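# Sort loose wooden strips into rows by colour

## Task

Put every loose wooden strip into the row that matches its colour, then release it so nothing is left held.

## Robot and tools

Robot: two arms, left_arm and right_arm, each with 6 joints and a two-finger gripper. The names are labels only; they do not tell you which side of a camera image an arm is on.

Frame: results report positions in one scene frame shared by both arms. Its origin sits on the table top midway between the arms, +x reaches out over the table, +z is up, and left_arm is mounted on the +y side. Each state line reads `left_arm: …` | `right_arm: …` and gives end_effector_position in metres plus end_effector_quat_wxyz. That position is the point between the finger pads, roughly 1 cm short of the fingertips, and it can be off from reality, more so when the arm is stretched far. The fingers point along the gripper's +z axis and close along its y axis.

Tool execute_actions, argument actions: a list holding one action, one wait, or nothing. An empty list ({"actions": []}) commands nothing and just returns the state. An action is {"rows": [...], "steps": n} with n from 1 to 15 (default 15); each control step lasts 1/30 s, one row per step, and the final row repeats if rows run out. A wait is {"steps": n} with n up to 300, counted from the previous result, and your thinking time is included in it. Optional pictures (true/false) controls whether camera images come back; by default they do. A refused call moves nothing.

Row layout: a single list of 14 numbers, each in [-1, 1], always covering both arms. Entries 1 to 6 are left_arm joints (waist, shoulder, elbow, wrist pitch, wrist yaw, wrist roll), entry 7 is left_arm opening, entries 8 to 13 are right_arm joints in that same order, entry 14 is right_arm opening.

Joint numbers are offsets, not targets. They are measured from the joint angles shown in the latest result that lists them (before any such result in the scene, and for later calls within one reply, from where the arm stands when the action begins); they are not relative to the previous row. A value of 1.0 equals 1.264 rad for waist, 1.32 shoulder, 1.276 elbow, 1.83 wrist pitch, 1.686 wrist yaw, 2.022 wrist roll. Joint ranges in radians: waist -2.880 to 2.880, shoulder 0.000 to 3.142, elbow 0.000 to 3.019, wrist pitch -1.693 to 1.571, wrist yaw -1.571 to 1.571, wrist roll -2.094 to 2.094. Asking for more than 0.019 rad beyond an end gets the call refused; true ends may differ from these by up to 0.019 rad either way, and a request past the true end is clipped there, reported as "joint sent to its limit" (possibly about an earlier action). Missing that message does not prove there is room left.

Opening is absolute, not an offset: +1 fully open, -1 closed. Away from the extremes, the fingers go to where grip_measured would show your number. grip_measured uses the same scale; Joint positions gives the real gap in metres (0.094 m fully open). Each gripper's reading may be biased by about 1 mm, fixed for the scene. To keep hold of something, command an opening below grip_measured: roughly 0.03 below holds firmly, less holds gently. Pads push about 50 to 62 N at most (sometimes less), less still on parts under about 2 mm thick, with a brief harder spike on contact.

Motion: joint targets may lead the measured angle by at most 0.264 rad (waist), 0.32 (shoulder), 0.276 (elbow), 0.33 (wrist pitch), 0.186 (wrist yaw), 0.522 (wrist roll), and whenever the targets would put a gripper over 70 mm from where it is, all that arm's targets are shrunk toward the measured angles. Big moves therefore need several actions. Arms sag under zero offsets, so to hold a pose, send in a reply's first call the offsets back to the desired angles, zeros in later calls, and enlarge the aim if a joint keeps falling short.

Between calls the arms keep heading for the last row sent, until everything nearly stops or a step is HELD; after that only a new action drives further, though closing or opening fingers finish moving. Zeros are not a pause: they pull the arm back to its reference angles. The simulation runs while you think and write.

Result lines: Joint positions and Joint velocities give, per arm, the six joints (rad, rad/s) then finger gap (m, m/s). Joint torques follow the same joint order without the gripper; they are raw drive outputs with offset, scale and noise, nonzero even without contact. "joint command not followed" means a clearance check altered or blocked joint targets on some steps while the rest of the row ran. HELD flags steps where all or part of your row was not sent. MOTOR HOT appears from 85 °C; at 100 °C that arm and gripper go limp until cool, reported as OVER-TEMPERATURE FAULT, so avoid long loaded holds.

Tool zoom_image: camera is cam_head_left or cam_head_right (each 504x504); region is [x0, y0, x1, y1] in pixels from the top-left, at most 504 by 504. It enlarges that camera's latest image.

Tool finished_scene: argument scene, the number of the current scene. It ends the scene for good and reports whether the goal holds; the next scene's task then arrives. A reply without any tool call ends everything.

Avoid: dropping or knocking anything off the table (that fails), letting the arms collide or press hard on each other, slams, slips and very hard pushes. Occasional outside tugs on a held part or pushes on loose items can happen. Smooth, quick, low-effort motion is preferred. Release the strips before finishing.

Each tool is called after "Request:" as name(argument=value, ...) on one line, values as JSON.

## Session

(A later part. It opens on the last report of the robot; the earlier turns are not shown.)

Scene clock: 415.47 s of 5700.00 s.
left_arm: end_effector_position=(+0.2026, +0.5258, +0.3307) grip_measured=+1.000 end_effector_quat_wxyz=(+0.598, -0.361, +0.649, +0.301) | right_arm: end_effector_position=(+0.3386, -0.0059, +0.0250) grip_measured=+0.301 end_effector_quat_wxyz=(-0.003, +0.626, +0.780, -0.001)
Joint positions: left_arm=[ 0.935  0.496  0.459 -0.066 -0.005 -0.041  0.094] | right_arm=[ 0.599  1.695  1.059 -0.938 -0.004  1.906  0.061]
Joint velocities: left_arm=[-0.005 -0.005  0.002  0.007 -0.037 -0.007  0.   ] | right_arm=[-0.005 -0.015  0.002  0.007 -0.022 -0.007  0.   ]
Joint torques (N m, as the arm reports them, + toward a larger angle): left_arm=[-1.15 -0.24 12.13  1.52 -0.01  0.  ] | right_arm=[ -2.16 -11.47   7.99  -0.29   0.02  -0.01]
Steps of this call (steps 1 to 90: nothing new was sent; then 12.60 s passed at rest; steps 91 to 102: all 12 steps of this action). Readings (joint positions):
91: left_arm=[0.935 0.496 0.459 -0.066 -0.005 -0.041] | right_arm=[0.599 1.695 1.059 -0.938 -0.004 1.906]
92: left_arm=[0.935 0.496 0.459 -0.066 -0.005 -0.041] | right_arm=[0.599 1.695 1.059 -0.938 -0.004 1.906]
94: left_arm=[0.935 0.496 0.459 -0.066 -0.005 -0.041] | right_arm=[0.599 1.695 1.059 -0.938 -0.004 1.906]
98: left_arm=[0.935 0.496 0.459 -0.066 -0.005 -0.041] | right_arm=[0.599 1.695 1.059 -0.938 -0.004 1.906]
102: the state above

Request:
execute_actions(actions=[{"rows": [[0, 0, 0, 0, 0, 0, 1, 0, 0.016, 0, 0, 0, 0, 0.3]], "steps": 12}], pictures=false)

Scene clock: 423.10 s of 5700.00 s.
left_arm: end_effector_position=(+0.2026, +0.5258, +0.3307) grip_measured=+1.000 end_effector_quat_wxyz=(+0.598, -0.361, +0.649, +0.301) | right_arm: end_effector_position=(+0.3374, -0.0067, +0.0197) grip_measured=+0.301 end_effector_quat_wxyz=(-0.005, +0.626, +0.780, -0.007)
Joint positions: left_arm=[ 0.935  0.496  0.459 -0.066 -0.005 -0.041  0.094] | right_arm=[ 0.599  1.708  1.059 -0.938 -0.004  1.906  0.061]
Joint velocities: left_arm=[ 0.005  0.015 -0.022 -0.027 -0.022 -0.095  0.   ] | right_arm=[-0.005  0.005 -0.017 -0.002 -0.022 -0.022  0.   ]
Joint torques (N m, as the arm reports them, + toward a larger angle): left_arm=[-1.29 -0.13 12.13  1.52 -0.01  0.01] | right_arm=[ -2.06 -11.86   7.75  -0.38   0.03   0.  ]
Steps of this call (steps 1 to 15: the robot went on to your last target; steps 16 to 90: nothing new was sent; then 4.23 s passed at rest; steps 91 to 102: all 12 steps of this action). Readings (joint positions):
91: left_arm=[0.935 0.496 0.459 -0.066 -0.005 -0.041] | right_arm=[0.599 1.696 1.059 -0.938 -0.004 1.906]
92: left_arm=[0.935 0.496 0.459 -0.066 -0.005 -0.041] | right_arm=[0.599 1.697 1.059 -0.938 -0.004 1.906]
94: left_arm=[0.935 0.496 0.459 -0.066 -0.005 -0.041] | right_arm=[0.599 1.701 1.059 -0.938 -0.004 1.906]
98: left_arm=[0.935 0.496 0.459 -0.066 -0.005 -0.041] | right_arm=[0.599 1.707 1.059 -0.938 -0.004 1.906]
102: the state above

Request:
execute_actions(actions=[{"rows": [[0, 0, 0, 0, 0, 0, 1, 0, 0, 0, 0, 0, 0, -0.55]], "steps": 15}], pictures=false)

Request:
execute_actions(actions=[{"steps": 15}], pictures=false)

Scene clock: 438.43 s of 5700.00 s.
left_arm: end_effector_position=(+0.2026, +0.5258, +0.3307) grip_measured=+1.000 end_effector_quat_wxyz=(+0.598, -0.361, +0.649, +0.301) | right_arm: end_effector_position=(+0.3374, -0.0067, +0.0197) grip_measured=-0.444 end_effector_quat_wxyz=(-0.005, +0.626, +0.780, -0.007)
Joint positions: left_arm=[ 0.935  0.496  0.459 -0.066 -0.005 -0.041  0.094] | right_arm=[ 0.599  1.708  1.059 -0.938 -0.004  1.906  0.026]
Joint velocities: left_arm=[ 0.015 -0.015 -0.002 -0.007  0.022 -0.051  0.   ] | right_arm=[-0.015 -0.005  0.002  0.002  0.007 -0.007 -0.001]
Joint torques (N m, as the arm reports them, + toward a larger angle): left_arm=[-1.2  -0.2  12.11  1.5  -0.02  0.01] | right_arm=[ -2.12 -12.54   7.87  -0.32   0.03   0.  ]
Steps of this call (steps 1 to 15: the robot went on to your last target; steps 16 to 90: nothing new was sent; then 11.83 s passed at rest; steps 91 to 105: all 15 steps of this action). Readings (joint positions):
91: left_arm=[0.935 0.496 0.459 -0.066 -0.005 -0.041] | right_arm=[0.599 1.708 1.059 -0.938 -0.004 1.906]
92: left_arm=[0.935 0.496 0.459 -0.066 -0.005 -0.041] | right_arm=[0.599 1.708 1.059 -0.938 -0.004 1.906]
94: left_arm=[0.935 0.496 0.459 -0.066 -0.005 -0.041] | right_arm=[0.599 1.708 1.059 -0.938 -0.004 1.906]
98: left_arm=[0.935 0.496 0.459 -0.066 -0.005 -0.041] | right_arm=[0.599 1.708 1.059 -0.938 -0.004 1.906]
105: the state above

Scene clock: 438.93 s of 5700.00 s.
left_arm: end_effector_position=(+0.2026, +0.5258, +0.3307) grip_measured=+1.000 end_effector_quat_wxyz=(+0.598, -0.361, +0.649, +0.301) | right_arm: end_effector_position=(+0.3374, -0.0067, +0.0197) grip_measured=-0.444 end_effector_quat_wxyz=(-0.005, +0.626, +0.780, -0.007)
Joint positions: left_arm=[ 0.935  0.496  0.459 -0.066 -0.005 -0.041  0.094] | right_arm=[ 0.599  1.708  1.059 -0.938 -0.004  1.906  0.026]
Joint velocities: left_arm=[-0.015 -0.005  0.007  0.002  0.022  0.022  0.   ] | right_arm=[-0.005 -0.005  0.012  0.002 -0.007 -0.007  0.   ]
Joint torques (N m, as the arm reports them, + toward a larger angle): left_arm=[-1.23 -0.23 12.15  1.5  -0.01  0.  ] | right_arm=[ -2.05 -12.51   7.86  -0.3    0.03   0.  ]
Steps of this call (steps 1 to 15: the robot went on to your last target). Readings (joint positions):
1: left_arm=[0.935 0.496 0.459 -0.066 -0.005 -0.041] | right_arm=[0.599 1.708 1.059 -0.938 -0.004 1.906]
2: left_arm=[0.935 0.496 0.459 -0.066 -0.005 -0.041] | right_arm=[0.599 1.708 1.059 -0.938 -0.004 1.906]
4: left_arm=[0.935 0.496 0.459 -0.066 -0.005 -0.041] | right_arm=[0.599 1.708 1.059 -0.938 -0.004 1.906]
8: left_arm=[0.935 0.496 0.459 -0.066 -0.005 -0.041] | right_arm=[0.599 1.708 1.059 -0.938 -0.004 1.906]
15: the state above
All arms were judged still, so your last target was given up. Only a new action makes them travel on or press farther. Fingers that are still opening or closing keep moving.

Request:
execute_actions(actions=[{"rows": [[0, 0, 0, 0, 0, 0, 1, 0, -0.09, 0, -0.03, 0, 0, -0.49],[0, 0, 0, 0, 0, 0, 1, 0, -0.09, 0, -0.03, 0, 0, -0.49],[0, 0, 0, 0, 0, 0, 1, 0, -0.09, 0, -0.03, 0, 0, -0.49],[0, 0, 0, 0, 0, 0, 1, 0, -0.09, 0, -0.03, 0, 0, -0.49],[0, 0, 0, 0, 0, 0, 1, 0, -0.09, 0, -0.03, 0, 0, -0.49],[0, 0, 0, 0, 0, 0, 1, 0, -0.09, 0, -0.03, 0, 0, -0.49],[0, 0, 0, 0, 0, 0, 1, 0, -0.09, 0, -0.03, 0, 0, -0.49],[0, 0, 0, 0, 0, 0, 1, 0, -0.09, 0, -0.03, 0, 0, -0.49],[0, 0, 0, 0, 0, 0, 1, -0.245, -0.239, -0.174, -0.054, 0, -0.826, -0.49]], "steps": 15}], pictures=false)

Request:
execute_actions(actions=[{"steps": 45}])

Scene clock: 475.03 s of 5700.00 s.
left_arm: end_effector_position=(+0.2026, +0.5258, +0.3307) grip_measured=+1.000 end_effector_quat_wxyz=(+0.598, -0.361, +0.649, +0.301) | right_arm: end_effector_position=(+0.3073, -0.1296, +0.0685) grip_measured=-0.444 end_effector_quat_wxyz=(+0.001, +0.540, +0.842, +0.006)
Joint positions: left_arm=[ 0.935  0.496  0.459 -0.066 -0.005 -0.041  0.094] | right_arm=[ 0.35   1.426  0.873 -1.007 -0.006  1.445  0.026]
Joint velocities: left_arm=[ 0.005 -0.015 -0.017 -0.012  0.007 -0.095  0.   ] | right_arm=[-1.587 -0.571 -0.623 -0.271  0.095 -2.835 -0.001]
Joint torques (N m, as the arm reports them, + toward a larger angle): left_arm=[-1.27 -0.19 12.14  1.52  0.    0.  ] | right_arm=[ 0.41 -8.56  8.99 -0.55 -0.08 -0.04]
Steps of this call (steps 1 to 90: nothing new was sent; then 32.60 s passed at rest; steps 91 to 105: all 15 steps of this action). Readings (joint positions):
91: left_arm=[0.935 0.496 0.459 -0.066 -0.005 -0.041] | right_arm=[0.599 1.701 1.059 -0.943 -0.004 1.906]
92: left_arm=[0.935 0.496 0.459 -0.066 -0.005 -0.041] | right_arm=[0.599 1.690 1.056 -0.955 -0.004 1.906]
94: left_arm=[0.935 0.496 0.459 -0.066 -0.005 -0.041] | right_arm=[0.599 1.652 1.055 -0.972 -0.004 1.906]
98: left_arm=[0.935 0.496 0.459 -0.066 -0.005 -0.041] | right_arm=[0.599 1.584 1.055 -0.975 -0.004 1.906]
105: the state above

Scene clock: 476.53 s of 5700.00 s.
left_arm: end_effector_position=(+0.2026, +0.5258, +0.3307) grip_measured=+1.000 end_effector_quat_wxyz=(+0.598, -0.361, +0.649, +0.301) | right_arm: end_effector_position=(+0.2959, -0.1558, +0.0681) grip_measured=-0.443 end_effector_quat_wxyz=(-0.005, +0.001, +1.000, +0.001)
Joint positions: left_arm=[ 0.935  0.496  0.459 -0.066 -0.005 -0.041  0.094] | right_arm=[ 0.288  1.393  0.838 -1.026 -0.004  0.246  0.026]
Joint velocities: left_arm=[-0.005 -0.015 -0.007 -0.007  0.037 -0.066  0.   ] | right_arm=[-0.005  0.005 -0.007 -0.017 -0.022  0.022  0.001]
Joint torques (N m, as the arm reports them, + toward a larger angle): left_arm=[-1.2  -0.2  12.13  1.53 -0.01  0.01] | right_arm=[-2.   -7.91  8.51 -0.53 -0.07 -0.11]
Steps of this call (steps 1 to 45: the robot went on to your last target). Readings (joint positions):
1: left_arm=[0.935 0.496 0.459 -0.066 -0.005 -0.041] | right_arm=[0.303 1.410 0.855 -1.015 -0.002 1.347]
2: left_arm=[0.935 0.496 0.459 -0.066 -0.005 -0.041] | right_arm=[0.268 1.400 0.844 -1.021 0.000 1.248]
4: left_arm=[0.935 0.496 0.459 -0.066 -0.005 -0.041] | right_arm=[0.243 1.393 0.838 -1.026 0.001 1.051]
8: left_arm=[0.935 0.496 0.459 -0.066 -0.005 -0.041] | right_arm=[0.273 1.393 0.838 -1.026 -0.002 0.655]
45: the state above
All arms were judged still, so your last target was given up. Only a new action makes them travel on or press farther. Fingers that are still opening or closing keep moving.

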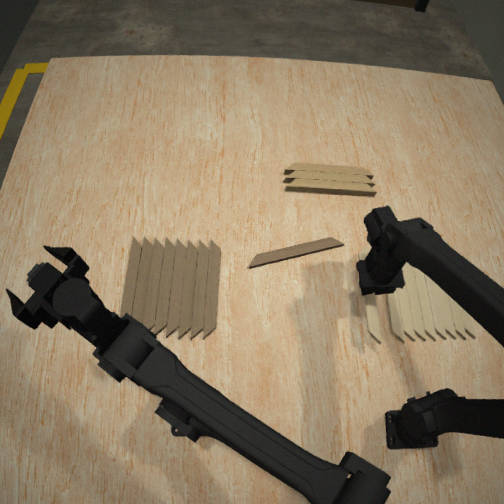

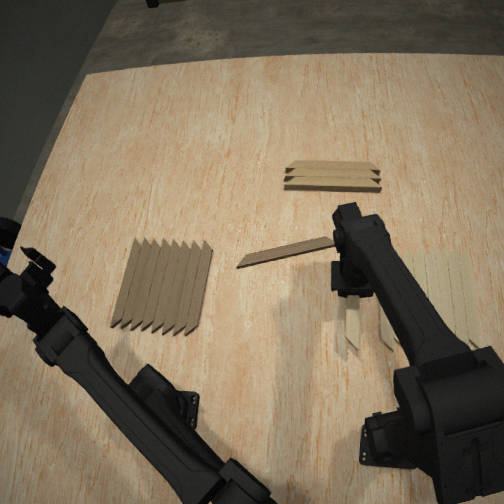

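Request:
execute_actions(actions=[{"rows": [[0, 0, 0, 0, 0, 0, 1, -0.031, 0.086, 0.01, 0.073, 0, -0.025, -0.49]], "steps": 15}], pictures=false)

Request:
execute_actions(actions=[{"steps": 15}])

Request:
zoom_image(camera="cam_head_left", region=[330, 220, 490, 360])

Request:
zoom_image(camera="cam_head_right", region=[320, 220, 480, 360])

Scene clock: 497.33 s of 5700.00 s.
left_arm: end_effector_position=(+0.2026, +0.5258, +0.3307) grip_measured=+1.000 end_effector_quat_wxyz=(+0.598, -0.361, +0.649, +0.301) | right_arm: end_effector_position=(+0.3171, -0.1641, +0.0268) grip_measured=-0.443 end_effector_quat_wxyz=(-0.008, +0.001, +1.000, +0.000)
Joint positions: left_arm=[ 0.935  0.496  0.459 -0.066 -0.005 -0.041  0.094] | right_arm=[ 0.252  1.517  0.838 -0.909 -0.004  0.208  0.026]
Joint velocities: left_arm=[-0.005  0.005 -0.007  0.007  0.007 -0.095  0.   ] | right_arm=[ 0.005 -0.015  0.012  0.002  0.007 -0.125 -0.   ]
Joint torques (N m, as the arm reports them, + toward a larger angle): left_arm=[-1.21 -0.23 12.13  1.49 -0.02  0.01] | right_arm=[-2.07 -9.98  8.99  0.33 -0.02 -0.11]
Steps of this call (steps 1 to 90: nothing new was sent; then 17.30 s passed at rest; steps 91 to 105: all 15 steps of this action). Readings (joint positions):
91: left_arm=[0.935 0.496 0.459 -0.066 -0.005 -0.041] | right_arm=[0.286 1.400 0.838 -1.008 -0.004 0.240]
92: left_arm=[0.935 0.496 0.459 -0.066 -0.005 -0.041] | right_arm=[0.281 1.416 0.838 -0.974 -0.004 0.232]
94: left_arm=[0.935 0.496 0.459 -0.066 -0.005 -0.041] | right_arm=[0.267 1.462 0.838 -0.925 -0.004 0.222]
98: left_arm=[0.935 0.496 0.459 -0.066 -0.005 -0.041] | right_arm=[0.252 1.526 0.838 -0.910 -0.004 0.212]
105: the state above

Scene clock: 497.83 s of 5700.00 s.
left_arm: end_effector_position=(+0.2026, +0.5258, +0.3307) grip_measured=+1.000 end_effector_quat_wxyz=(+0.598, -0.361, +0.649, +0.301) | right_arm: end_effector_position=(+0.3171, -0.1641, +0.0268) grip_measured=-0.443 end_effector_quat_wxyz=(-0.008, -0.000, +1.000, +0.000)
Joint positions: left_arm=[ 0.935  0.496  0.459 -0.066 -0.005 -0.041  0.094] | right_arm=[ 0.252  1.517  0.838 -0.909 -0.004  0.206  0.026]
Joint velocities: left_arm=[-0.024  0.005 -0.002 -0.012  0.022 -0.051  0.   ] | right_arm=[-0.005  0.005 -0.022 -0.007  0.022 -0.022 -0.   ]
Joint torques (N m, as the arm reports them, + toward a larger angle): left_arm=[-1.24 -0.24 12.15  1.51 -0.01  0.  ] | right_arm=[-2.3  -9.79  9.02  0.35 -0.02 -0.1 ]
Steps of this call (steps 1 to 15: the robot went on to your last target). Readings (joint positions):
1: left_arm=[0.935 0.496 0.459 -0.066 -0.005 -0.041] | right_arm=[0.252 1.517 0.838 -0.909 -0.004 0.208]
2: left_arm=[0.935 0.496 0.459 -0.066 -0.005 -0.041] | right_arm=[0.252 1.517 0.838 -0.909 -0.004 0.208]
4: left_arm=[0.935 0.496 0.459 -0.066 -0.005 -0.041] | right_arm=[0.252 1.517 0.838 -0.909 -0.004 0.207]
8: left_arm=[0.935 0.496 0.459 -0.066 -0.005 -0.041] | right_arm=[0.252 1.517 0.838 -0.909 -0.004 0.207]
15: the state above
All arms were judged still, so your last target was given up. Only a new action makes them travel on or press farther. Fingers that are still opening or closing keep moving.

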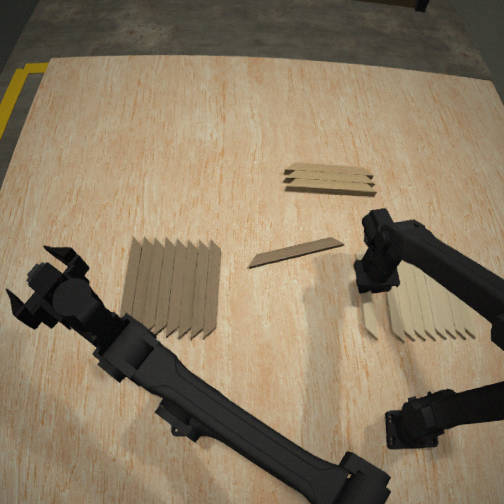

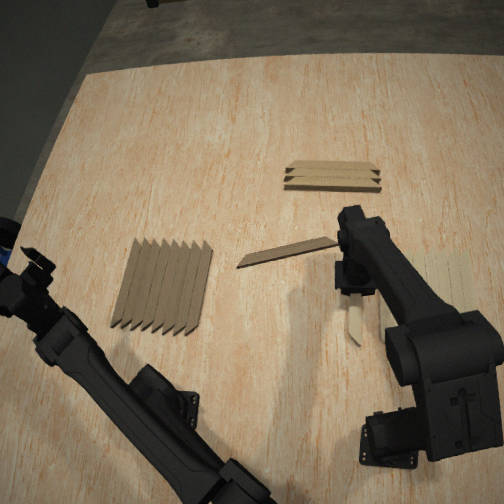

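Region (330, 220, 490, 360) of cam_head_left's 504x504 image, scaled by 3.150, with more detail than that image has; it fills the top 441 rows of this view, and the rest is white.

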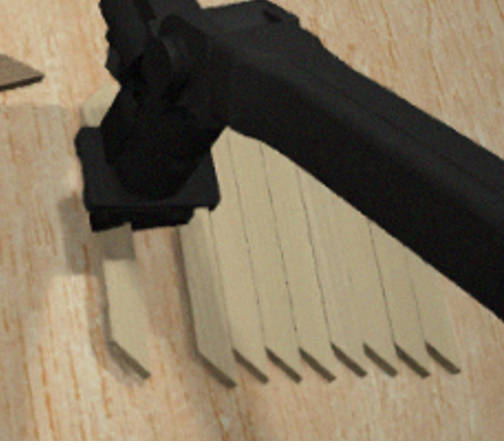

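Region (320, 220, 480, 360) of cam_head_right's 504x504 image, scaled by 3.150, with more detail than that image has; it fills the top 441 rows of this view, and the rest is white.

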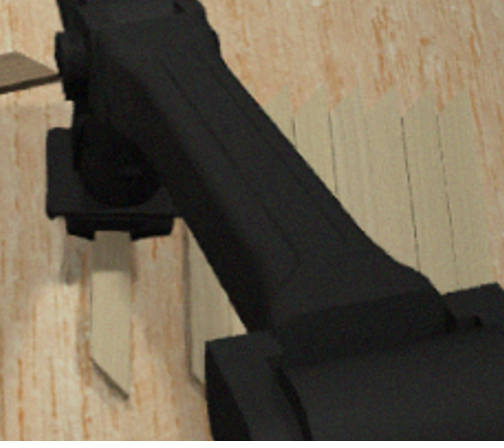

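Request:
execute_actions(actions=[{"rows": [[0, 0, 0, 0, 0, 0, 1, -0.044, -0.019, -0.036, 0.021, 0, -0.039, -0.49]], "steps": 15}], pictures=false)

Request:
execute_actions(actions=[{"steps": 15}])

Request:
zoom_image(camera="cam_head_left", region=[330, 220, 490, 360])

Request:
zoom_image(camera="cam_head_right", region=[320, 220, 480, 360])

Scene clock: 547.83 s of 5700.00 s.
left_arm: end_effector_position=(+0.2026, +0.5258, +0.3307) grip_measured=+1.000 end_effector_quat_wxyz=(+0.598, -0.361, +0.649, +0.301) | right_arm: end_effector_position=(+0.3105, -0.1851, +0.0222) grip_measured=-0.443 end_effector_quat_wxyz=(-0.006, -0.005, +1.000, +0.001)
Joint positions: left_arm=[ 0.935  0.496  0.459 -0.066 -0.005 -0.041  0.094] | right_arm=[ 0.197  1.499  0.802 -0.886 -0.004  0.142  0.026]
Joint velocities: left_arm=[-0.005  0.005  0.002 -0.007 -0.007  0.022  0.   ] | right_arm=[-0.005 -0.005 -0.012 -0.002  0.007  0.022  0.001]
Joint torques (N m, as the arm reports them, + toward a larger angle): left_arm=[-1.27 -0.27 12.11  1.5  -0.01  0.01] | right_arm=[-2.25 -9.19  6.7   0.33 -0.04 -0.15]
Steps of this call (steps 1 to 90: nothing new was sent; then 46.50 s passed at rest; steps 91 to 105: all 15 steps of this action). Readings (joint positions):
91: left_arm=[0.935 0.496 0.459 -0.066 -0.005 -0.041] | right_arm=[0.248 1.516 0.833 -0.903 -0.005 0.195]
92: left_arm=[0.935 0.496 0.459 -0.066 -0.005 -0.041] | right_arm=[0.241 1.512 0.825 -0.893 -0.005 0.183]
94: left_arm=[0.935 0.496 0.459 -0.066 -0.005 -0.041] | right_arm=[0.219 1.505 0.809 -0.888 -0.005 0.165]
98: left_arm=[0.935 0.496 0.459 -0.066 -0.005 -0.041] | right_arm=[0.197 1.500 0.802 -0.887 -0.005 0.146]
105: the state above

Scene clock: 548.33 s of 5700.00 s.
left_arm: end_effector_position=(+0.2026, +0.5258, +0.3307) grip_measured=+1.000 end_effector_quat_wxyz=(+0.598, -0.361, +0.649, +0.301) | right_arm: end_effector_position=(+0.3105, -0.1851, +0.0222) grip_measured=-0.443 end_effector_quat_wxyz=(-0.006, -0.005, +1.000, +0.001)
Joint positions: left_arm=[ 0.935  0.496  0.459 -0.066 -0.005 -0.041  0.094] | right_arm=[ 0.197  1.499  0.802 -0.886 -0.004  0.142  0.026]
Joint velocities: left_arm=[ 0.015 -0.015  0.012 -0.012 -0.051 -0.095  0.   ] | right_arm=[-0.015 -0.005  0.002 -0.007  0.022 -0.051  0.   ]
Joint torques (N m, as the arm reports them, + toward a larger angle): left_arm=[-1.31 -0.33 12.12  1.52 -0.01  0.  ] | right_arm=[-2.14 -9.33  6.76  0.31 -0.04 -0.13]
Steps of this call (steps 1 to 15: the robot went on to your last target). Readings (joint positions):
1: left_arm=[0.935 0.496 0.459 -0.066 -0.005 -0.041] | right_arm=[0.197 1.499 0.802 -0.886 -0.004 0.142]
2: left_arm=[0.935 0.496 0.459 -0.066 -0.005 -0.041] | right_arm=[0.197 1.499 0.802 -0.886 -0.004 0.142]
4: left_arm=[0.935 0.496 0.459 -0.066 -0.005 -0.041] | right_arm=[0.197 1.499 0.802 -0.886 -0.004 0.142]
8: left_arm=[0.935 0.496 0.459 -0.066 -0.005 -0.041] | right_arm=[0.197 1.499 0.802 -0.886 -0.004 0.142]
15: the state above
All arms were judged still, so your last target was given up. Only a new action makes them travel on or press farther. Fingers that are still opening or closing keep moving.

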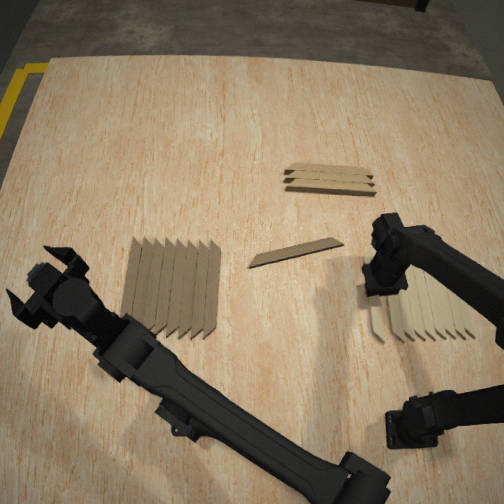

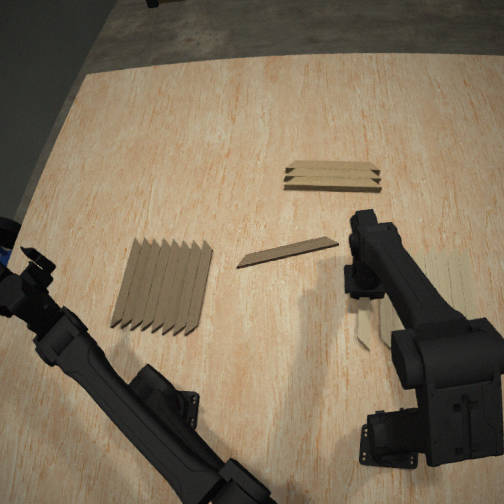

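Region (330, 220, 490, 360) of cam_head_left's 504x504 image, scaled by 3.150, with more detail than that image has; it fills the top 441 rows of this view, and the rest is white.

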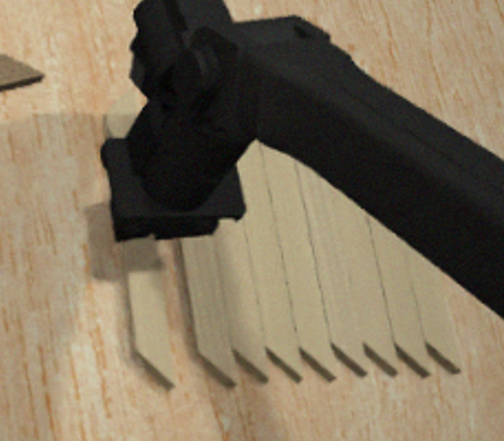

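Region (320, 220, 480, 360) of cam_head_right's 504x504 image, scaled by 3.150, with more detail than that image has; it fills the top 441 rows of this view, and the rest is white.

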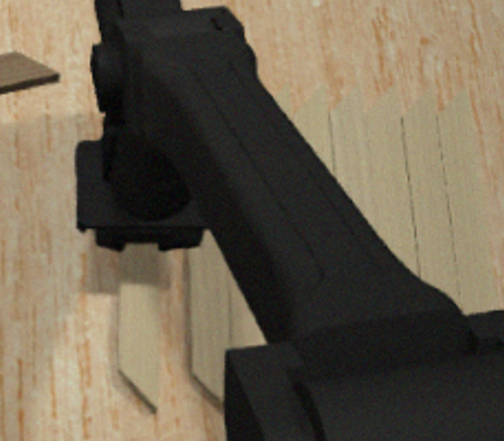

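Request:
execute_actions(actions=[{"rows": [[0, 0, 0, 0, 0, 0, 1, 0, 0, 0, 0, 0, 0, -0.27]], "steps": 10}], pictures=false)

Request:
execute_actions(actions=[{"rows": [[0, 0, 0, 0, 0, 0, 1, 0, -0.06, 0, -0.05, 0, 0, -0.27]], "steps": 15}], pictures=false)

Request:
execute_actions(actions=[{"rows": [[0, 0, 0, 0, 0, 0, 1, 0.09, 0, 0, 0, 0, 0.055, -1]], "steps": 15}])

Request:
zoom_image(camera="cam_head_left", region=[330, 220, 490, 360])

Request:
zoom_image(camera="cam_head_right", region=[320, 220, 480, 360])

Scene clock: 573.00 s of 5700.00 s.
left_arm: end_effector_position=(+0.2026, +0.5258, +0.3307) grip_measured=+1.000 end_effector_quat_wxyz=(+0.598, -0.361, +0.649, +0.301) | right_arm: end_effector_position=(+0.3105, -0.1851, +0.0222) grip_measured=-0.272 end_effector_quat_wxyz=(-0.006, -0.005, +1.000, +0.001)
Joint positions: left_arm=[ 0.935  0.496  0.459 -0.066 -0.005 -0.041  0.094] | right_arm=[ 0.197  1.499  0.802 -0.886 -0.004  0.142  0.034]
Joint velocities: left_arm=[-0.005 -0.005 -0.007 -0.002  0.007 -0.081  0.   ] | right_arm=[-0.005 -0.005 -0.002  0.017 -0.007  0.007 -0.   ]
Joint torques (N m, as the arm reports them, + toward a larger angle): left_arm=[-1.23 -0.17 12.1   1.51 -0.01  0.  ] | right_arm=[-2.23 -8.54  7.77 -0.26 -0.04 -0.01]
Steps of this call (steps 1 to 90: nothing new was sent; then 21.33 s passed at rest; steps 91 to 100: all 10 steps of this action). Readings (joint positions):
91: left_arm=[0.935 0.496 0.459 -0.066 -0.005 -0.041] | right_arm=[0.197 1.499 0.802 -0.886 -0.004 0.142]
92: left_arm=[0.935 0.496 0.459 -0.066 -0.005 -0.041] | right_arm=[0.197 1.499 0.802 -0.886 -0.004 0.142]
94: left_arm=[0.935 0.496 0.459 -0.066 -0.005 -0.041] | right_arm=[0.197 1.499 0.802 -0.886 -0.004 0.142]
98: left_arm=[0.935 0.496 0.459 -0.066 -0.005 -0.041] | right_arm=[0.197 1.499 0.802 -0.886 -0.004 0.142]
100: the state above

Scene clock: 573.50 s of 5700.00 s.
left_arm: end_effector_position=(+0.2026, +0.5258, +0.3307) grip_measured=+1.000 end_effector_quat_wxyz=(+0.598, -0.361, +0.649, +0.301) | right_arm: end_effector_position=(+0.2996, -0.1868, +0.0493) grip_measured=-0.272 end_effector_quat_wxyz=(-0.002, -0.005, +1.000, +0.002)
Joint positions: left_arm=[ 0.935  0.496  0.459 -0.066 -0.005 -0.041  0.094] | right_arm=[ 0.197  1.415  0.801 -0.961 -0.004  0.142  0.034]
Joint velocities: left_arm=[ 0.005  0.005  0.012 -0.002 -0.007  0.007  0.   ] | right_arm=[-0.005 -0.005  0.002  0.002  0.022 -0.022  0.   ]
Joint torques (N m, as the arm reports them, + toward a larger angle): left_arm=[-1.3  -0.2  12.12  1.51 -0.01  0.  ] | right_arm=[-2.1  -7.42  8.32 -0.74 -0.05 -0.01]
Steps of this call (steps 1 to 15: all 15 steps of this action). Readings (joint positions):
1: left_arm=[0.935 0.496 0.459 -0.066 -0.005 -0.041] | right_arm=[0.197 1.495 0.802 -0.899 -0.004 0.142]
2: left_arm=[0.935 0.496 0.459 -0.066 -0.005 -0.041] | right_arm=[0.197 1.485 0.802 -0.921 -0.004 0.142]
4: left_arm=[0.935 0.496 0.459 -0.066 -0.005 -0.041] | right_arm=[0.197 1.457 0.801 -0.951 -0.004 0.142]
8: left_arm=[0.935 0.496 0.459 -0.066 -0.005 -0.041] | right_arm=[0.197 1.417 0.801 -0.960 -0.004 0.142]
15: the state above

Scene clock: 574.00 s of 5700.00 s.
left_arm: end_effector_position=(+0.2026, +0.5258, +0.3307) grip_measured=+1.000 end_effector_quat_wxyz=(+0.598, -0.361, +0.649, +0.301) | right_arm: end_effector_position=(+0.2908, -0.1461, +0.0493) grip_measured=-0.990 end_effector_quat_wxyz=(-0.003, -0.017, +1.000, +0.002)
Joint positions: left_arm=[ 0.935  0.496  0.459 -0.066 -0.005 -0.041  0.094] | right_arm=[ 0.319  1.415  0.801 -0.961 -0.005  0.24   0.   ]
Joint velocities: left_arm=[-0.005 -0.015  0.007  0.007 -0.022 -0.066  0.   ] | right_arm=[ 0.005 -0.005 -0.012 -0.002 -0.037  0.022  0.   ]
Joint torques (N m, as the arm reports them, + toward a larger angle): left_arm=[-1.29 -0.22 12.11  1.5  -0.01  0.  ] | right_arm=[-2.72 -7.77  8.22 -0.17  0.    0.08]
Steps of this call (steps 1 to 15: all 15 steps of this action). Readings (joint positions):
1: left_arm=[0.935 0.496 0.459 -0.066 -0.005 -0.041] | right_arm=[0.205 1.415 0.801 -0.961 -0.001 0.160]
2: left_arm=[0.935 0.496 0.459 -0.066 -0.005 -0.041] | right_arm=[0.224 1.415 0.801 -0.961 -0.001 0.177]
4: left_arm=[0.935 0.496 0.459 -0.066 -0.005 -0.041] | right_arm=[0.275 1.415 0.801 -0.961 -0.002 0.201]
8: left_arm=[0.935 0.496 0.459 -0.066 -0.005 -0.041] | right_arm=[0.325 1.415 0.801 -0.961 -0.005 0.225]
15: the state above

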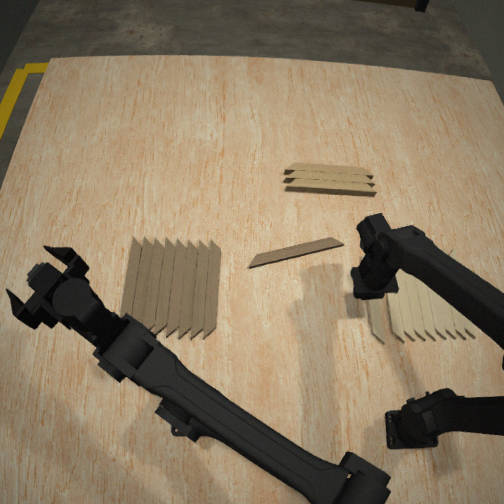

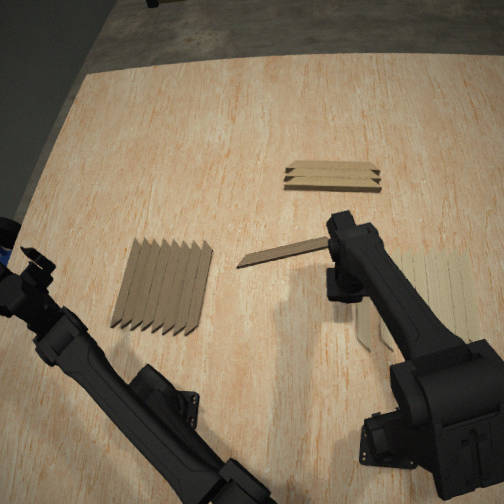

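Region (330, 220, 490, 360) of cam_head_left's 504x504 image, scaled by 3.150, with more detail than that image has; it fills the top 441 rows of this view, and the rest is white.

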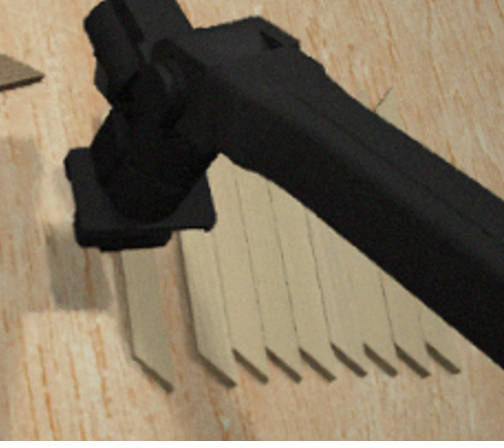

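Region (320, 220, 480, 360) of cam_head_right's 504x504 image, scaled by 3.150, with more detail than that image has; it fills the top 441 rows of this view, and the rest is white.

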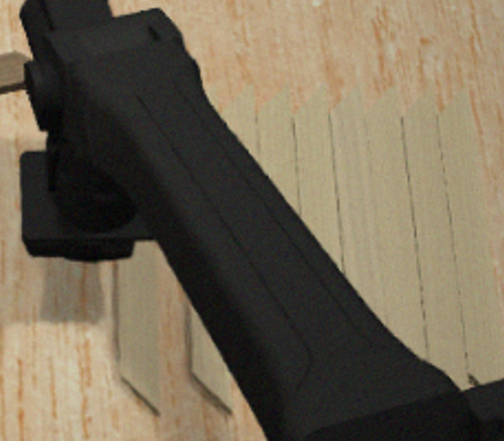

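Request:
execute_actions(actions=[{"rows": [[0, 0, 0, 0, 0, 0, 1, 0, 0.055, 0, 0.048, 0, 0, -1]], "steps": 15}], pictures=false)

Request:
execute_actions(actions=[{"rows": [[0, 0, 0, 0, 0, 0, 1, -0.02, 0, 0, 0, 0, -0.01, -1],[0, 0, 0, 0, 0, 0, 1, -0.03, 0, 0, 0, 0, -0.015, -1],[0, 0, 0, 0, 0, 0, 1, -0.04, 0, 0, 0, 0, -0.02, -1],[0, 0, 0, 0, 0, 0, 1, -0.05, 0, 0, 0, 0, -0.025, -1],[0, 0, 0, 0, 0, 0, 1, -0.06, 0, 0, 0, 0, -0.03, -1],[0, 0, 0, 0, 0, 0, 1, -0.07, 0, 0, 0, 0, -0.035, -1],[0, 0, 0, 0, 0, 0, 1, -0.08, 0, 0, 0, 0, -0.04, -1],[0, 0, 0, 0, 0, 0, 1, -0.09, 0, 0, 0, 0, -0.045, -1]], "steps": 15}])

Request:
zoom_image(camera="cam_head_left", region=[330, 220, 490, 360])

Request:
zoom_image(camera="cam_head_right", region=[320, 220, 480, 360])

Scene clock: 591.40 s of 5700.00 s.
left_arm: end_effector_position=(+0.2026, +0.5258, +0.3307) grip_measured=+1.000 end_effector_quat_wxyz=(+0.598, -0.361, +0.649, +0.301) | right_arm: end_effector_position=(+0.3000, -0.1435, +0.0231) grip_measured=-0.990 end_effector_quat_wxyz=(-0.008, -0.015, +1.000, +0.000)
Joint positions: left_arm=[ 0.935  0.496  0.459 -0.066 -0.005 -0.041  0.094] | right_arm=[ 0.319  1.495  0.801 -0.891 -0.005  0.243  0.   ]
Joint velocities: left_arm=[-0.015 -0.005 -0.032 -0.007  0.022 -0.022  0.   ] | right_arm=[-0.005  0.005  0.002  0.007  0.007 -0.037 -0.001]
Joint torques (N m, as the arm reports them, + toward a larger angle): left_arm=[-1.25 -0.27 12.1   1.52 -0.02  0.  ] | right_arm=[-2.05 -9.23  7.89  0.45 -0.03 -0.04]
Steps of this call (steps 1 to 15: the robot went on to your last target; steps 16 to 90: nothing new was sent; then 13.90 s passed at rest; steps 91 to 105: all 15 steps of this action). Readings (joint positions):
91: left_arm=[0.935 0.496 0.459 -0.066 -0.005 -0.041] | right_arm=[0.319 1.419 0.801 -0.950 -0.005 0.243]
92: left_arm=[0.935 0.496 0.459 -0.066 -0.005 -0.041] | right_arm=[0.319 1.429 0.801 -0.929 -0.005 0.243]
94: left_arm=[0.935 0.496 0.459 -0.066 -0.005 -0.041] | right_arm=[0.319 1.457 0.801 -0.900 -0.005 0.243]
98: left_arm=[0.935 0.496 0.459 -0.066 -0.005 -0.041] | right_arm=[0.319 1.494 0.801 -0.893 -0.005 0.243]
105: the state above

Scene clock: 591.90 s of 5700.00 s.
left_arm: end_effector_position=(+0.2026, +0.5258, +0.3307) grip_measured=+1.000 end_effector_quat_wxyz=(+0.598, -0.361, +0.649, +0.301) | right_arm: end_effector_position=(+0.3089, -0.1840, +0.0231) grip_measured=-0.990 end_effector_quat_wxyz=(-0.008, +0.007, +1.000, +0.001)
Joint positions: left_arm=[ 0.935  0.496  0.459 -0.066 -0.005 -0.041  0.094] | right_arm=[ 0.201  1.495  0.801 -0.891 -0.005  0.17   0.   ]
Joint velocities: left_arm=[ 0.005  0.005  0.007 -0.002 -0.037 -0.066  0.   ] | right_arm=[-0.015 -0.005  0.007  0.002 -0.037 -0.037  0.   ]
Joint torques (N m, as the arm reports them, + toward a larger angle): left_arm=[-1.31 -0.19 12.12  1.51 -0.02  0.  ] | right_arm=[-1.71 -8.69  7.71 -0.19 -0.02 -0.08]
Steps of this call (steps 1 to 15: all 15 steps of this action). Readings (joint positions):
1: left_arm=[0.935 0.496 0.459 -0.066 -0.005 -0.041] | right_arm=[0.318 1.495 0.801 -0.891 -0.005 0.242]
2: left_arm=[0.935 0.496 0.459 -0.066 -0.005 -0.041] | right_arm=[0.314 1.495 0.801 -0.891 -0.005 0.238]
4: left_arm=[0.935 0.496 0.459 -0.066 -0.005 -0.041] | right_arm=[0.297 1.495 0.801 -0.891 -0.005 0.227]
8: left_arm=[0.935 0.496 0.459 -0.066 -0.005 -0.041] | right_arm=[0.238 1.495 0.801 -0.891 -0.006 0.197]
15: the state above

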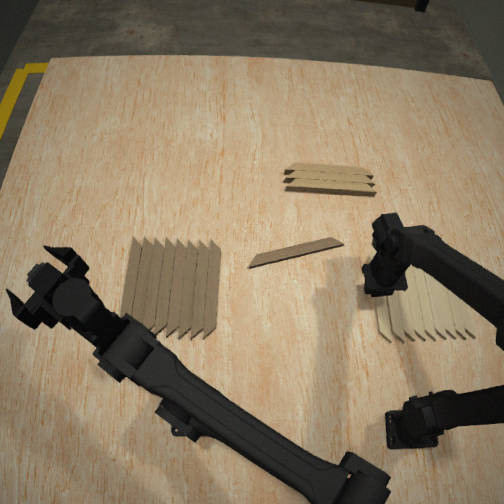

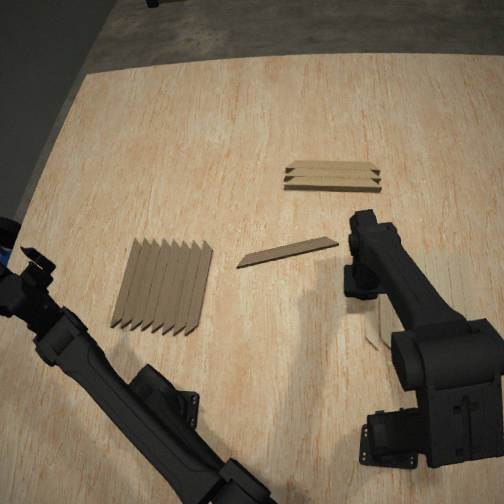

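Region (330, 220, 490, 360) of cam_head_left's 504x504 image, scaled by 3.150, with more detail than that image has; it fills the top 441 rows of this view, and the rest is white.

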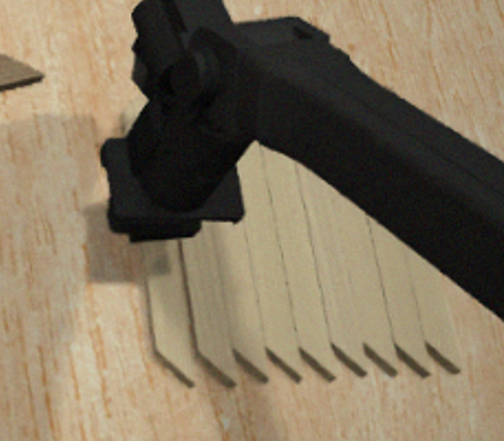

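Region (320, 220, 480, 360) of cam_head_right's 504x504 image, scaled by 3.150, with more detail than that image has; it fills the top 441 rows of this view, and the rest is white.

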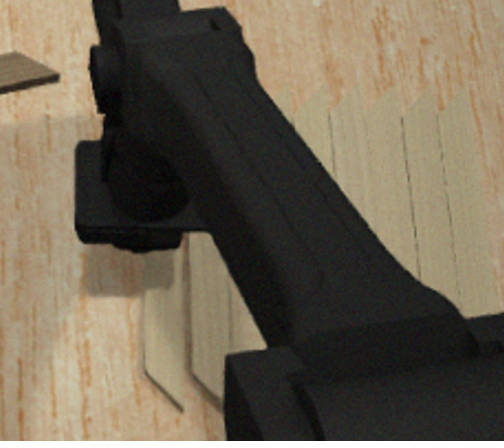

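Request:
execute_actions(actions=[{"rows": [[0, 0, 0, 0, 0, 0, 1, -0.026, 0, 0, 0, 0, -0.02, -1]], "steps": 15}])

Request:
zoom_image(camera="cam_head_left", region=[330, 220, 490, 360])

Request:
zoom_image(camera="cam_head_right", region=[320, 220, 480, 360])

Scene clock: 601.43 s of 5700.00 s.
left_arm: end_effector_position=(+0.2026, +0.5258, +0.3307) grip_measured=+1.000 end_effector_quat_wxyz=(+0.598, -0.361, +0.649, +0.301) | right_arm: end_effector_position=(+0.3102, -0.1928, +0.0231) grip_measured=-0.990 end_effector_quat_wxyz=(-0.008, +0.005, +1.000, +0.002)
Joint positions: left_arm=[ 0.935  0.496  0.459 -0.066 -0.005 -0.041  0.094] | right_arm=[ 0.175  1.495  0.801 -0.891 -0.006  0.14   0.   ]
Joint velocities: left_arm=[-0.005 -0.005  0.002 -0.002 -0.022 -0.007  0.   ] | right_arm=[ 0.005  0.005  0.007  0.012  0.007 -0.051 -0.001]
Joint torques (N m, as the arm reports them, + toward a larger angle): left_arm=[-1.25 -0.22 12.11  1.5  -0.01  0.01] | right_arm=[-2.63 -8.5   7.73 -0.18  0.   -0.09]
Steps of this call (steps 1 to 15: the robot went on to your last target; steps 16 to 90: nothing new was sent; then 6.03 s passed at rest; steps 91 to 105: all 15 steps of this action). Readings (joint positions):
91: left_arm=[0.935 0.496 0.459 -0.066 -0.005 -0.041] | right_arm=[0.199 1.495 0.801 -0.891 -0.005 0.159]
92: left_arm=[0.935 0.496 0.459 -0.066 -0.005 -0.041] | right_arm=[0.195 1.495 0.801 -0.891 -0.006 0.155]
94: left_arm=[0.935 0.496 0.459 -0.066 -0.005 -0.041] | right_arm=[0.184 1.495 0.801 -0.891 -0.006 0.149]
98: left_arm=[0.935 0.496 0.459 -0.066 -0.005 -0.041] | right_arm=[0.175 1.495 0.801 -0.891 -0.006 0.144]
105: the state above

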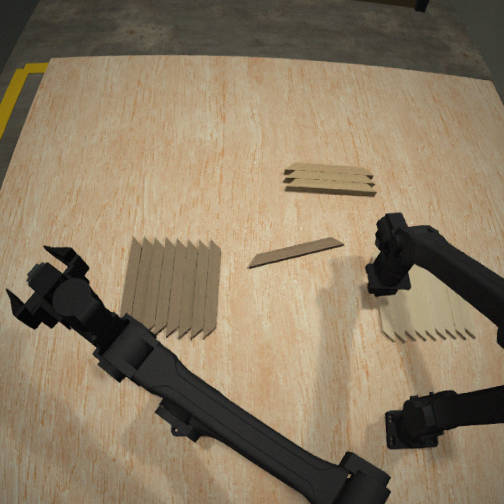

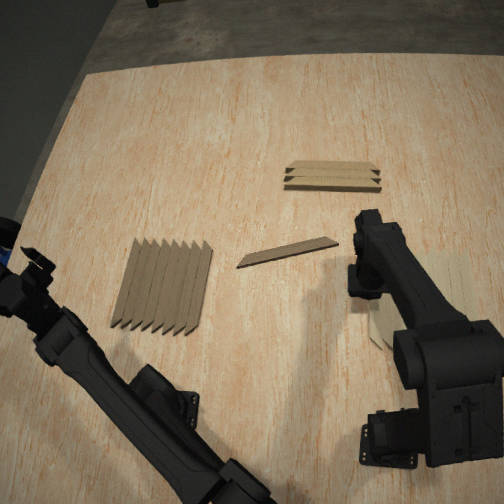

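Region (330, 220, 490, 360) of cam_head_left's 504x504 image, scaled by 3.150, with more detail than that image has; it fills the top 441 rows of this view, and the rest is white.

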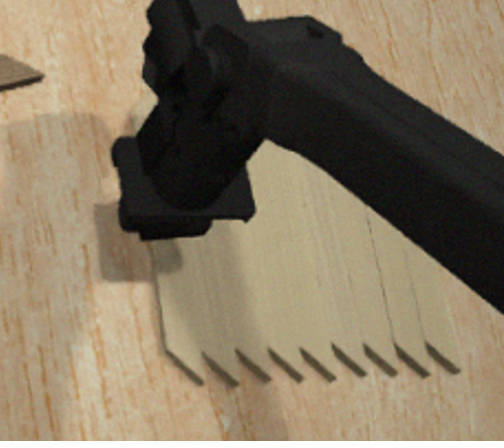

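Region (320, 220, 480, 360) of cam_head_right's 504x504 image, scaled by 3.150, with more detail than that image has; it fills the top 441 rows of this view, and the rest is white.

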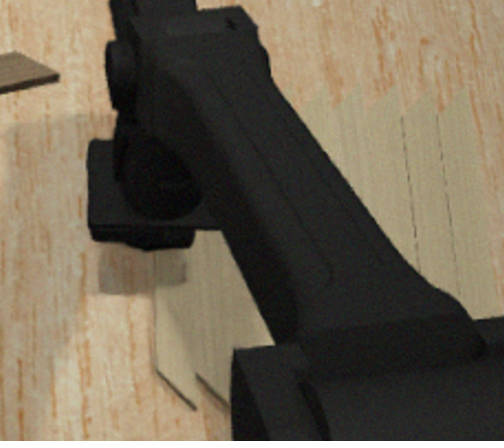

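Request:
execute_actions(actions=[{"rows": [[0,0,0,0,0,0,1, 0.03,0,0.1,0,0,0,-1],[0,0,0,0,0,0,1, 0.03,0,0.2,0,0,0,-1],[0,0,0,0,0,0,1, 0.03,0,0.3,0,0,0,-1],[0,0,0,0,0,0,1, 0.03,0,0.457,0,0,0,-1],[0,0,0,0,0,0,1, 0.03,0,0.457,0,0,0,-1],[0,0,0,0,0,0,1, 0.03,0,0.457,-0.05,0,0,-1],[0,0,0,0,0,0,1, 0.1,0,0.457,-0.05,0,-0.2,1],[0,0,0,0,0,0,1, 0.303,0,0.457,-0.115,0,-0.74,1],[0,0,0,0,0,0,1, 0.303,0,0.457,-0.115,0,-0.74,1],[0,0,0,0,0,0,1, 0.303,0,0.457,-0.115,0,-0.74,1],[0,0,0,0,0,0,1, 0.303,0,0.457,-0.115,0,-0.74,1],[0,0,0,0,0,0,1, 0.303,0,0.457,-0.115,0,-0.74,1],[0,0,0,0,0,0,1, 0.303,0,0.457,-0.115,0,-0.74,1],[0,0,0,0,0,0,1, 0.303,0,0.457,-0.115,0,-0.74,1],[0,0,0,0,0,0,1, 0.303,0.19,0.457,-0.115,0,-0.74,1]], "steps": 15}], pictures=false)

Request:
execute_actions(actions=[{"steps": 50}], pictures=false)

Scene clock: 666.27 s of 5700.00 s.
left_arm: end_effector_position=(+0.2026, +0.5258, +0.3307) grip_measured=+1.000 end_effector_quat_wxyz=(+0.598, -0.361, +0.649, +0.301) | right_arm: end_effector_position=(+0.4095, -0.0616, +0.1480) grip_measured=+1.000 end_effector_quat_wxyz=(+0.107, -0.302, +0.947, +0.009)
Joint positions: left_arm=[ 0.935  0.496  0.459 -0.066 -0.005 -0.041  0.094] | right_arm=[ 0.422  1.511  1.18  -1.023 -0.003 -0.24   0.094]
Joint velocities: left_arm=[-0.005 -0.005 -0.002  0.007  0.022  0.007  0.   ] | right_arm=[ 0.982  0.366  1.062 -0.579  0.022 -1.795  0.   ]
Joint torques (N m, as the arm reports them, + toward a larger angle): left_arm=[-1.28 -0.21 12.13  1.52 -0.01  0.  ] | right_arm=[-1.39 -1.24 15.35  0.14 -0.16 -0.05]
Steps of this call (steps 1 to 15: the robot went on to your last target; steps 16 to 90: nothing new was sent; then 61.33 s passed at rest; steps 91 to 105: all 15 steps of this action). Readings (joint positions):
91: left_arm=[0.935 0.496 0.459 -0.066 -0.005 -0.041] | right_arm=[0.177 1.495 0.807 -0.892 -0.006 0.140]
92: left_arm=[0.935 0.496 0.459 -0.066 -0.005 -0.041] | right_arm=[0.180 1.497 0.819 -0.892 -0.006 0.140]
94: left_arm=[0.935 0.496 0.459 -0.066 -0.005 -0.041] | right_arm=[0.188 1.500 0.864 -0.892 -0.006 0.140]
98: left_arm=[0.935 0.496 0.459 -0.066 -0.005 -0.041] | right_arm=[0.209 1.501 0.989 -0.926 -0.004 0.066]
105: the state above

Scene clock: 667.93 s of 5700.00 s.
left_arm: end_effector_position=(+0.2026, +0.5258, +0.3307) grip_measured=+1.000 end_effector_quat_wxyz=(+0.598, -0.361, +0.649, +0.301) | right_arm: end_effector_position=(+0.4297, +0.0260, +0.1030) grip_measured=+1.000 end_effector_quat_wxyz=(-0.048, +0.801, -0.597, +0.017)
Joint positions: left_arm=[ 0.935  0.496  0.459 -0.066 -0.005 -0.041  0.094] | right_arm=[ 0.559  1.755  1.372 -1.086 -0.008 -1.346  0.094]
Joint velocities: left_arm=[ 0.005 -0.005  0.012 -0.002  0.066 -0.022  0.   ] | right_arm=[-0.005 -0.005 -0.002  0.022  0.022  0.007  0.   ]
Joint torques (N m, as the arm reports them, + toward a larger angle): left_arm=[-1.21 -0.19 12.13  1.52 -0.01  0.  ] | right_arm=[ -2.21 -16.01  10.73  -0.58  -0.1   -0.09]
Steps of this call (steps 1 to 45: the robot went on to your last target; steps 46 to 50: nothing new was sent). Readings (joint positions):
1: left_arm=[0.935 0.496 0.459 -0.066 -0.005 -0.041] | right_arm=[0.456 1.533 1.221 -1.040 -0.003 -0.309]
2: left_arm=[0.935 0.496 0.459 -0.066 -0.005 -0.041] | right_arm=[0.488 1.566 1.264 -1.052 -0.004 -0.389]
4: left_arm=[0.935 0.496 0.459 -0.066 -0.005 -0.041] | right_arm=[0.542 1.648 1.344 -1.066 -0.006 -0.585]
8: left_arm=[0.935 0.496 0.459 -0.066 -0.005 -0.041] | right_arm=[0.589 1.759 1.372 -1.076 -0.008 -0.975]
50: the state above
All arms were judged still, so your last target was given up. Only a new action makes them travel on or press farther. Fingers that are still opening or closing keep moving.

Request:
execute_actions(actions=[{"rows": [[0,0,0,0,0,0,1, 0,0.054,-0.027,0,0,0,1]], "steps": 15}], pictures=false)

Request:
execute_actions(actions=[{"steps": 10}])

Request:
zoom_image(camera="cam_head_left", region=[220, 170, 370, 290])

Request:
zoom_image(camera="cam_head_right", region=[210, 170, 360, 290])

Scene clock: 679.27 s of 5700.00 s.
left_arm: end_effector_position=(+0.2026, +0.5258, +0.3307) grip_measured=+1.000 end_effector_quat_wxyz=(+0.598, -0.361, +0.649, +0.301) | right_arm: end_effector_position=(+0.4142, +0.0173, +0.0495) grip_measured=+1.000 end_effector_quat_wxyz=(+0.005, +0.801, -0.598, -0.006)
Joint positions: left_arm=[ 0.935  0.496  0.459 -0.066 -0.005 -0.041  0.094] | right_arm=[ 0.559  1.838  1.339 -1.086 -0.008 -1.346  0.094]
Joint velocities: left_arm=[ 0.005 -0.005 -0.007 -0.007 -0.007  0.037  0.   ] | right_arm=[-0.005 -0.005 -0.017  0.007 -0.037 -0.051  0.   ]
Joint torques (N m, as the arm reports them, + toward a larger angle): left_arm=[-1.27 -0.22 12.09  1.51 -0.01  0.  ] | right_arm=[ -2.1  -16.64   8.74  -0.21  -0.15  -0.01]
Steps of this call (steps 1 to 90: nothing new was sent; then 7.83 s passed at rest; steps 91 to 105: all 15 steps of this action). Readings (joint positions):
91: left_arm=[0.935 0.496 0.459 -0.066 -0.005 -0.041] | right_arm=[0.559 1.759 1.370 -1.086 -0.008 -1.346]
92: left_arm=[0.935 0.496 0.459 -0.066 -0.005 -0.041] | right_arm=[0.559 1.763 1.368 -1.086 -0.008 -1.346]
94: left_arm=[0.935 0.496 0.459 -0.066 -0.005 -0.041] | right_arm=[0.559 1.781 1.360 -1.086 -0.008 -1.346]
98: left_arm=[0.935 0.496 0.459 -0.066 -0.005 -0.041] | right_arm=[0.559 1.824 1.345 -1.086 -0.008 -1.346]
105: the state above

Scene clock: 679.60 s of 5700.00 s.
left_arm: end_effector_position=(+0.2026, +0.5258, +0.3307) grip_measured=+1.000 end_effector_quat_wxyz=(+0.598, -0.361, +0.649, +0.301) | right_arm: end_effector_position=(+0.4142, +0.0173, +0.0495) grip_measured=+1.000 end_effector_quat_wxyz=(+0.005, +0.801, -0.598, -0.006)
Joint positions: left_arm=[ 0.935  0.496  0.459 -0.066 -0.005 -0.041  0.094] | right_arm=[ 0.559  1.838  1.339 -1.086 -0.008 -1.346  0.094]
Joint velocities: left_arm=[-0.005 -0.005 -0.007 -0.002 -0.051 -0.022  0.   ] | right_arm=[-0.005 -0.015 -0.002 -0.012 -0.022 -0.007  0.   ]
Joint torques (N m, as the arm reports them, + toward a larger angle): left_arm=[-1.29 -0.09 12.12  1.52 -0.01  0.  ] | right_arm=[ -2.13 -16.48   8.62  -0.29  -0.15  -0.01]
Steps of this call (steps 1 to 10: the robot went on to your last target). Readings (joint positions):
1: left_arm=[0.935 0.496 0.459 -0.066 -0.005 -0.041] | right_arm=[0.559 1.838 1.339 -1.086 -0.008 -1.346]
2: left_arm=[0.935 0.496 0.459 -0.066 -0.005 -0.041] | right_arm=[0.559 1.838 1.339 -1.086 -0.008 -1.346]
4: left_arm=[0.935 0.496 0.459 -0.066 -0.005 -0.041] | right_arm=[0.559 1.838 1.339 -1.086 -0.008 -1.346]
8: left_arm=[0.935 0.496 0.459 -0.066 -0.005 -0.041] | right_arm=[0.559 1.838 1.339 -1.086 -0.008 -1.346]
10: the state above

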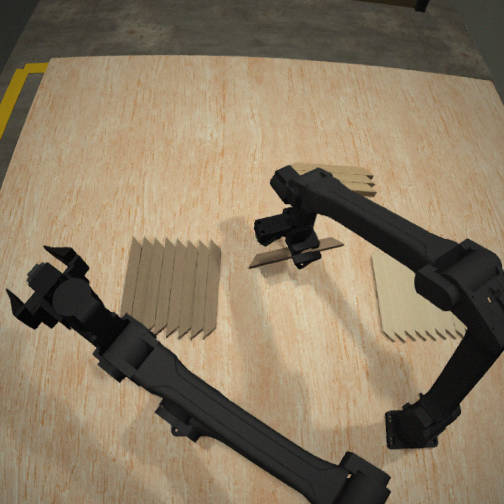

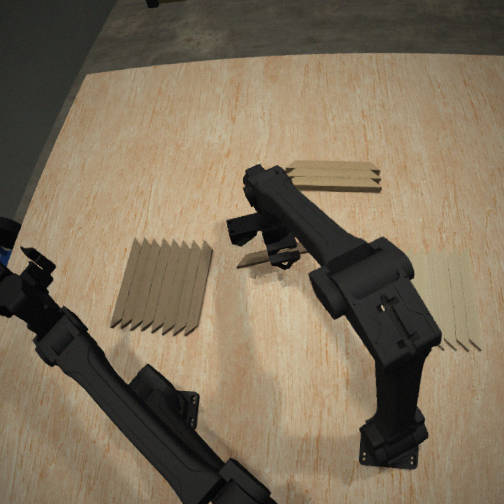

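Region (220, 170, 370, 290) of cam_head_left's 504x504 image, scaled by 3.360, with more detail than that image has; it fills the top 403 rows of this view, and the rest is white.

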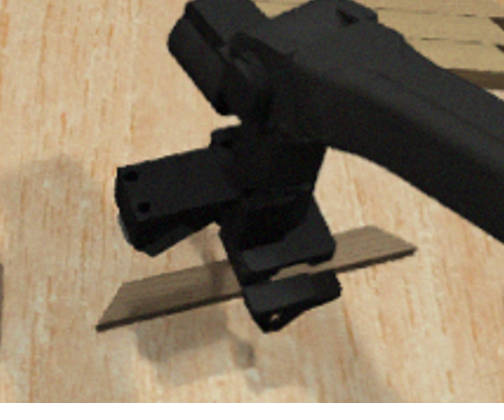

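Region (210, 170, 360, 290) of cam_head_right's 504x504 image, scaled by 3.360, with more detail than that image has; it fills the top 403 rows of this view, and the rest is white.

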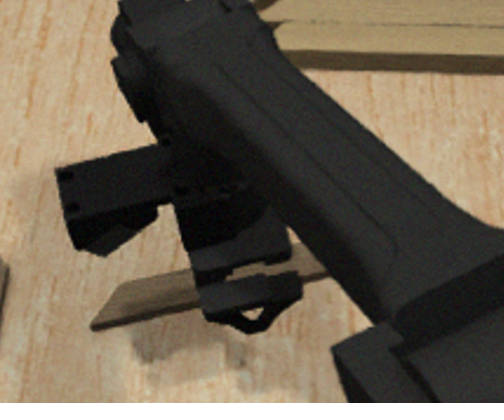

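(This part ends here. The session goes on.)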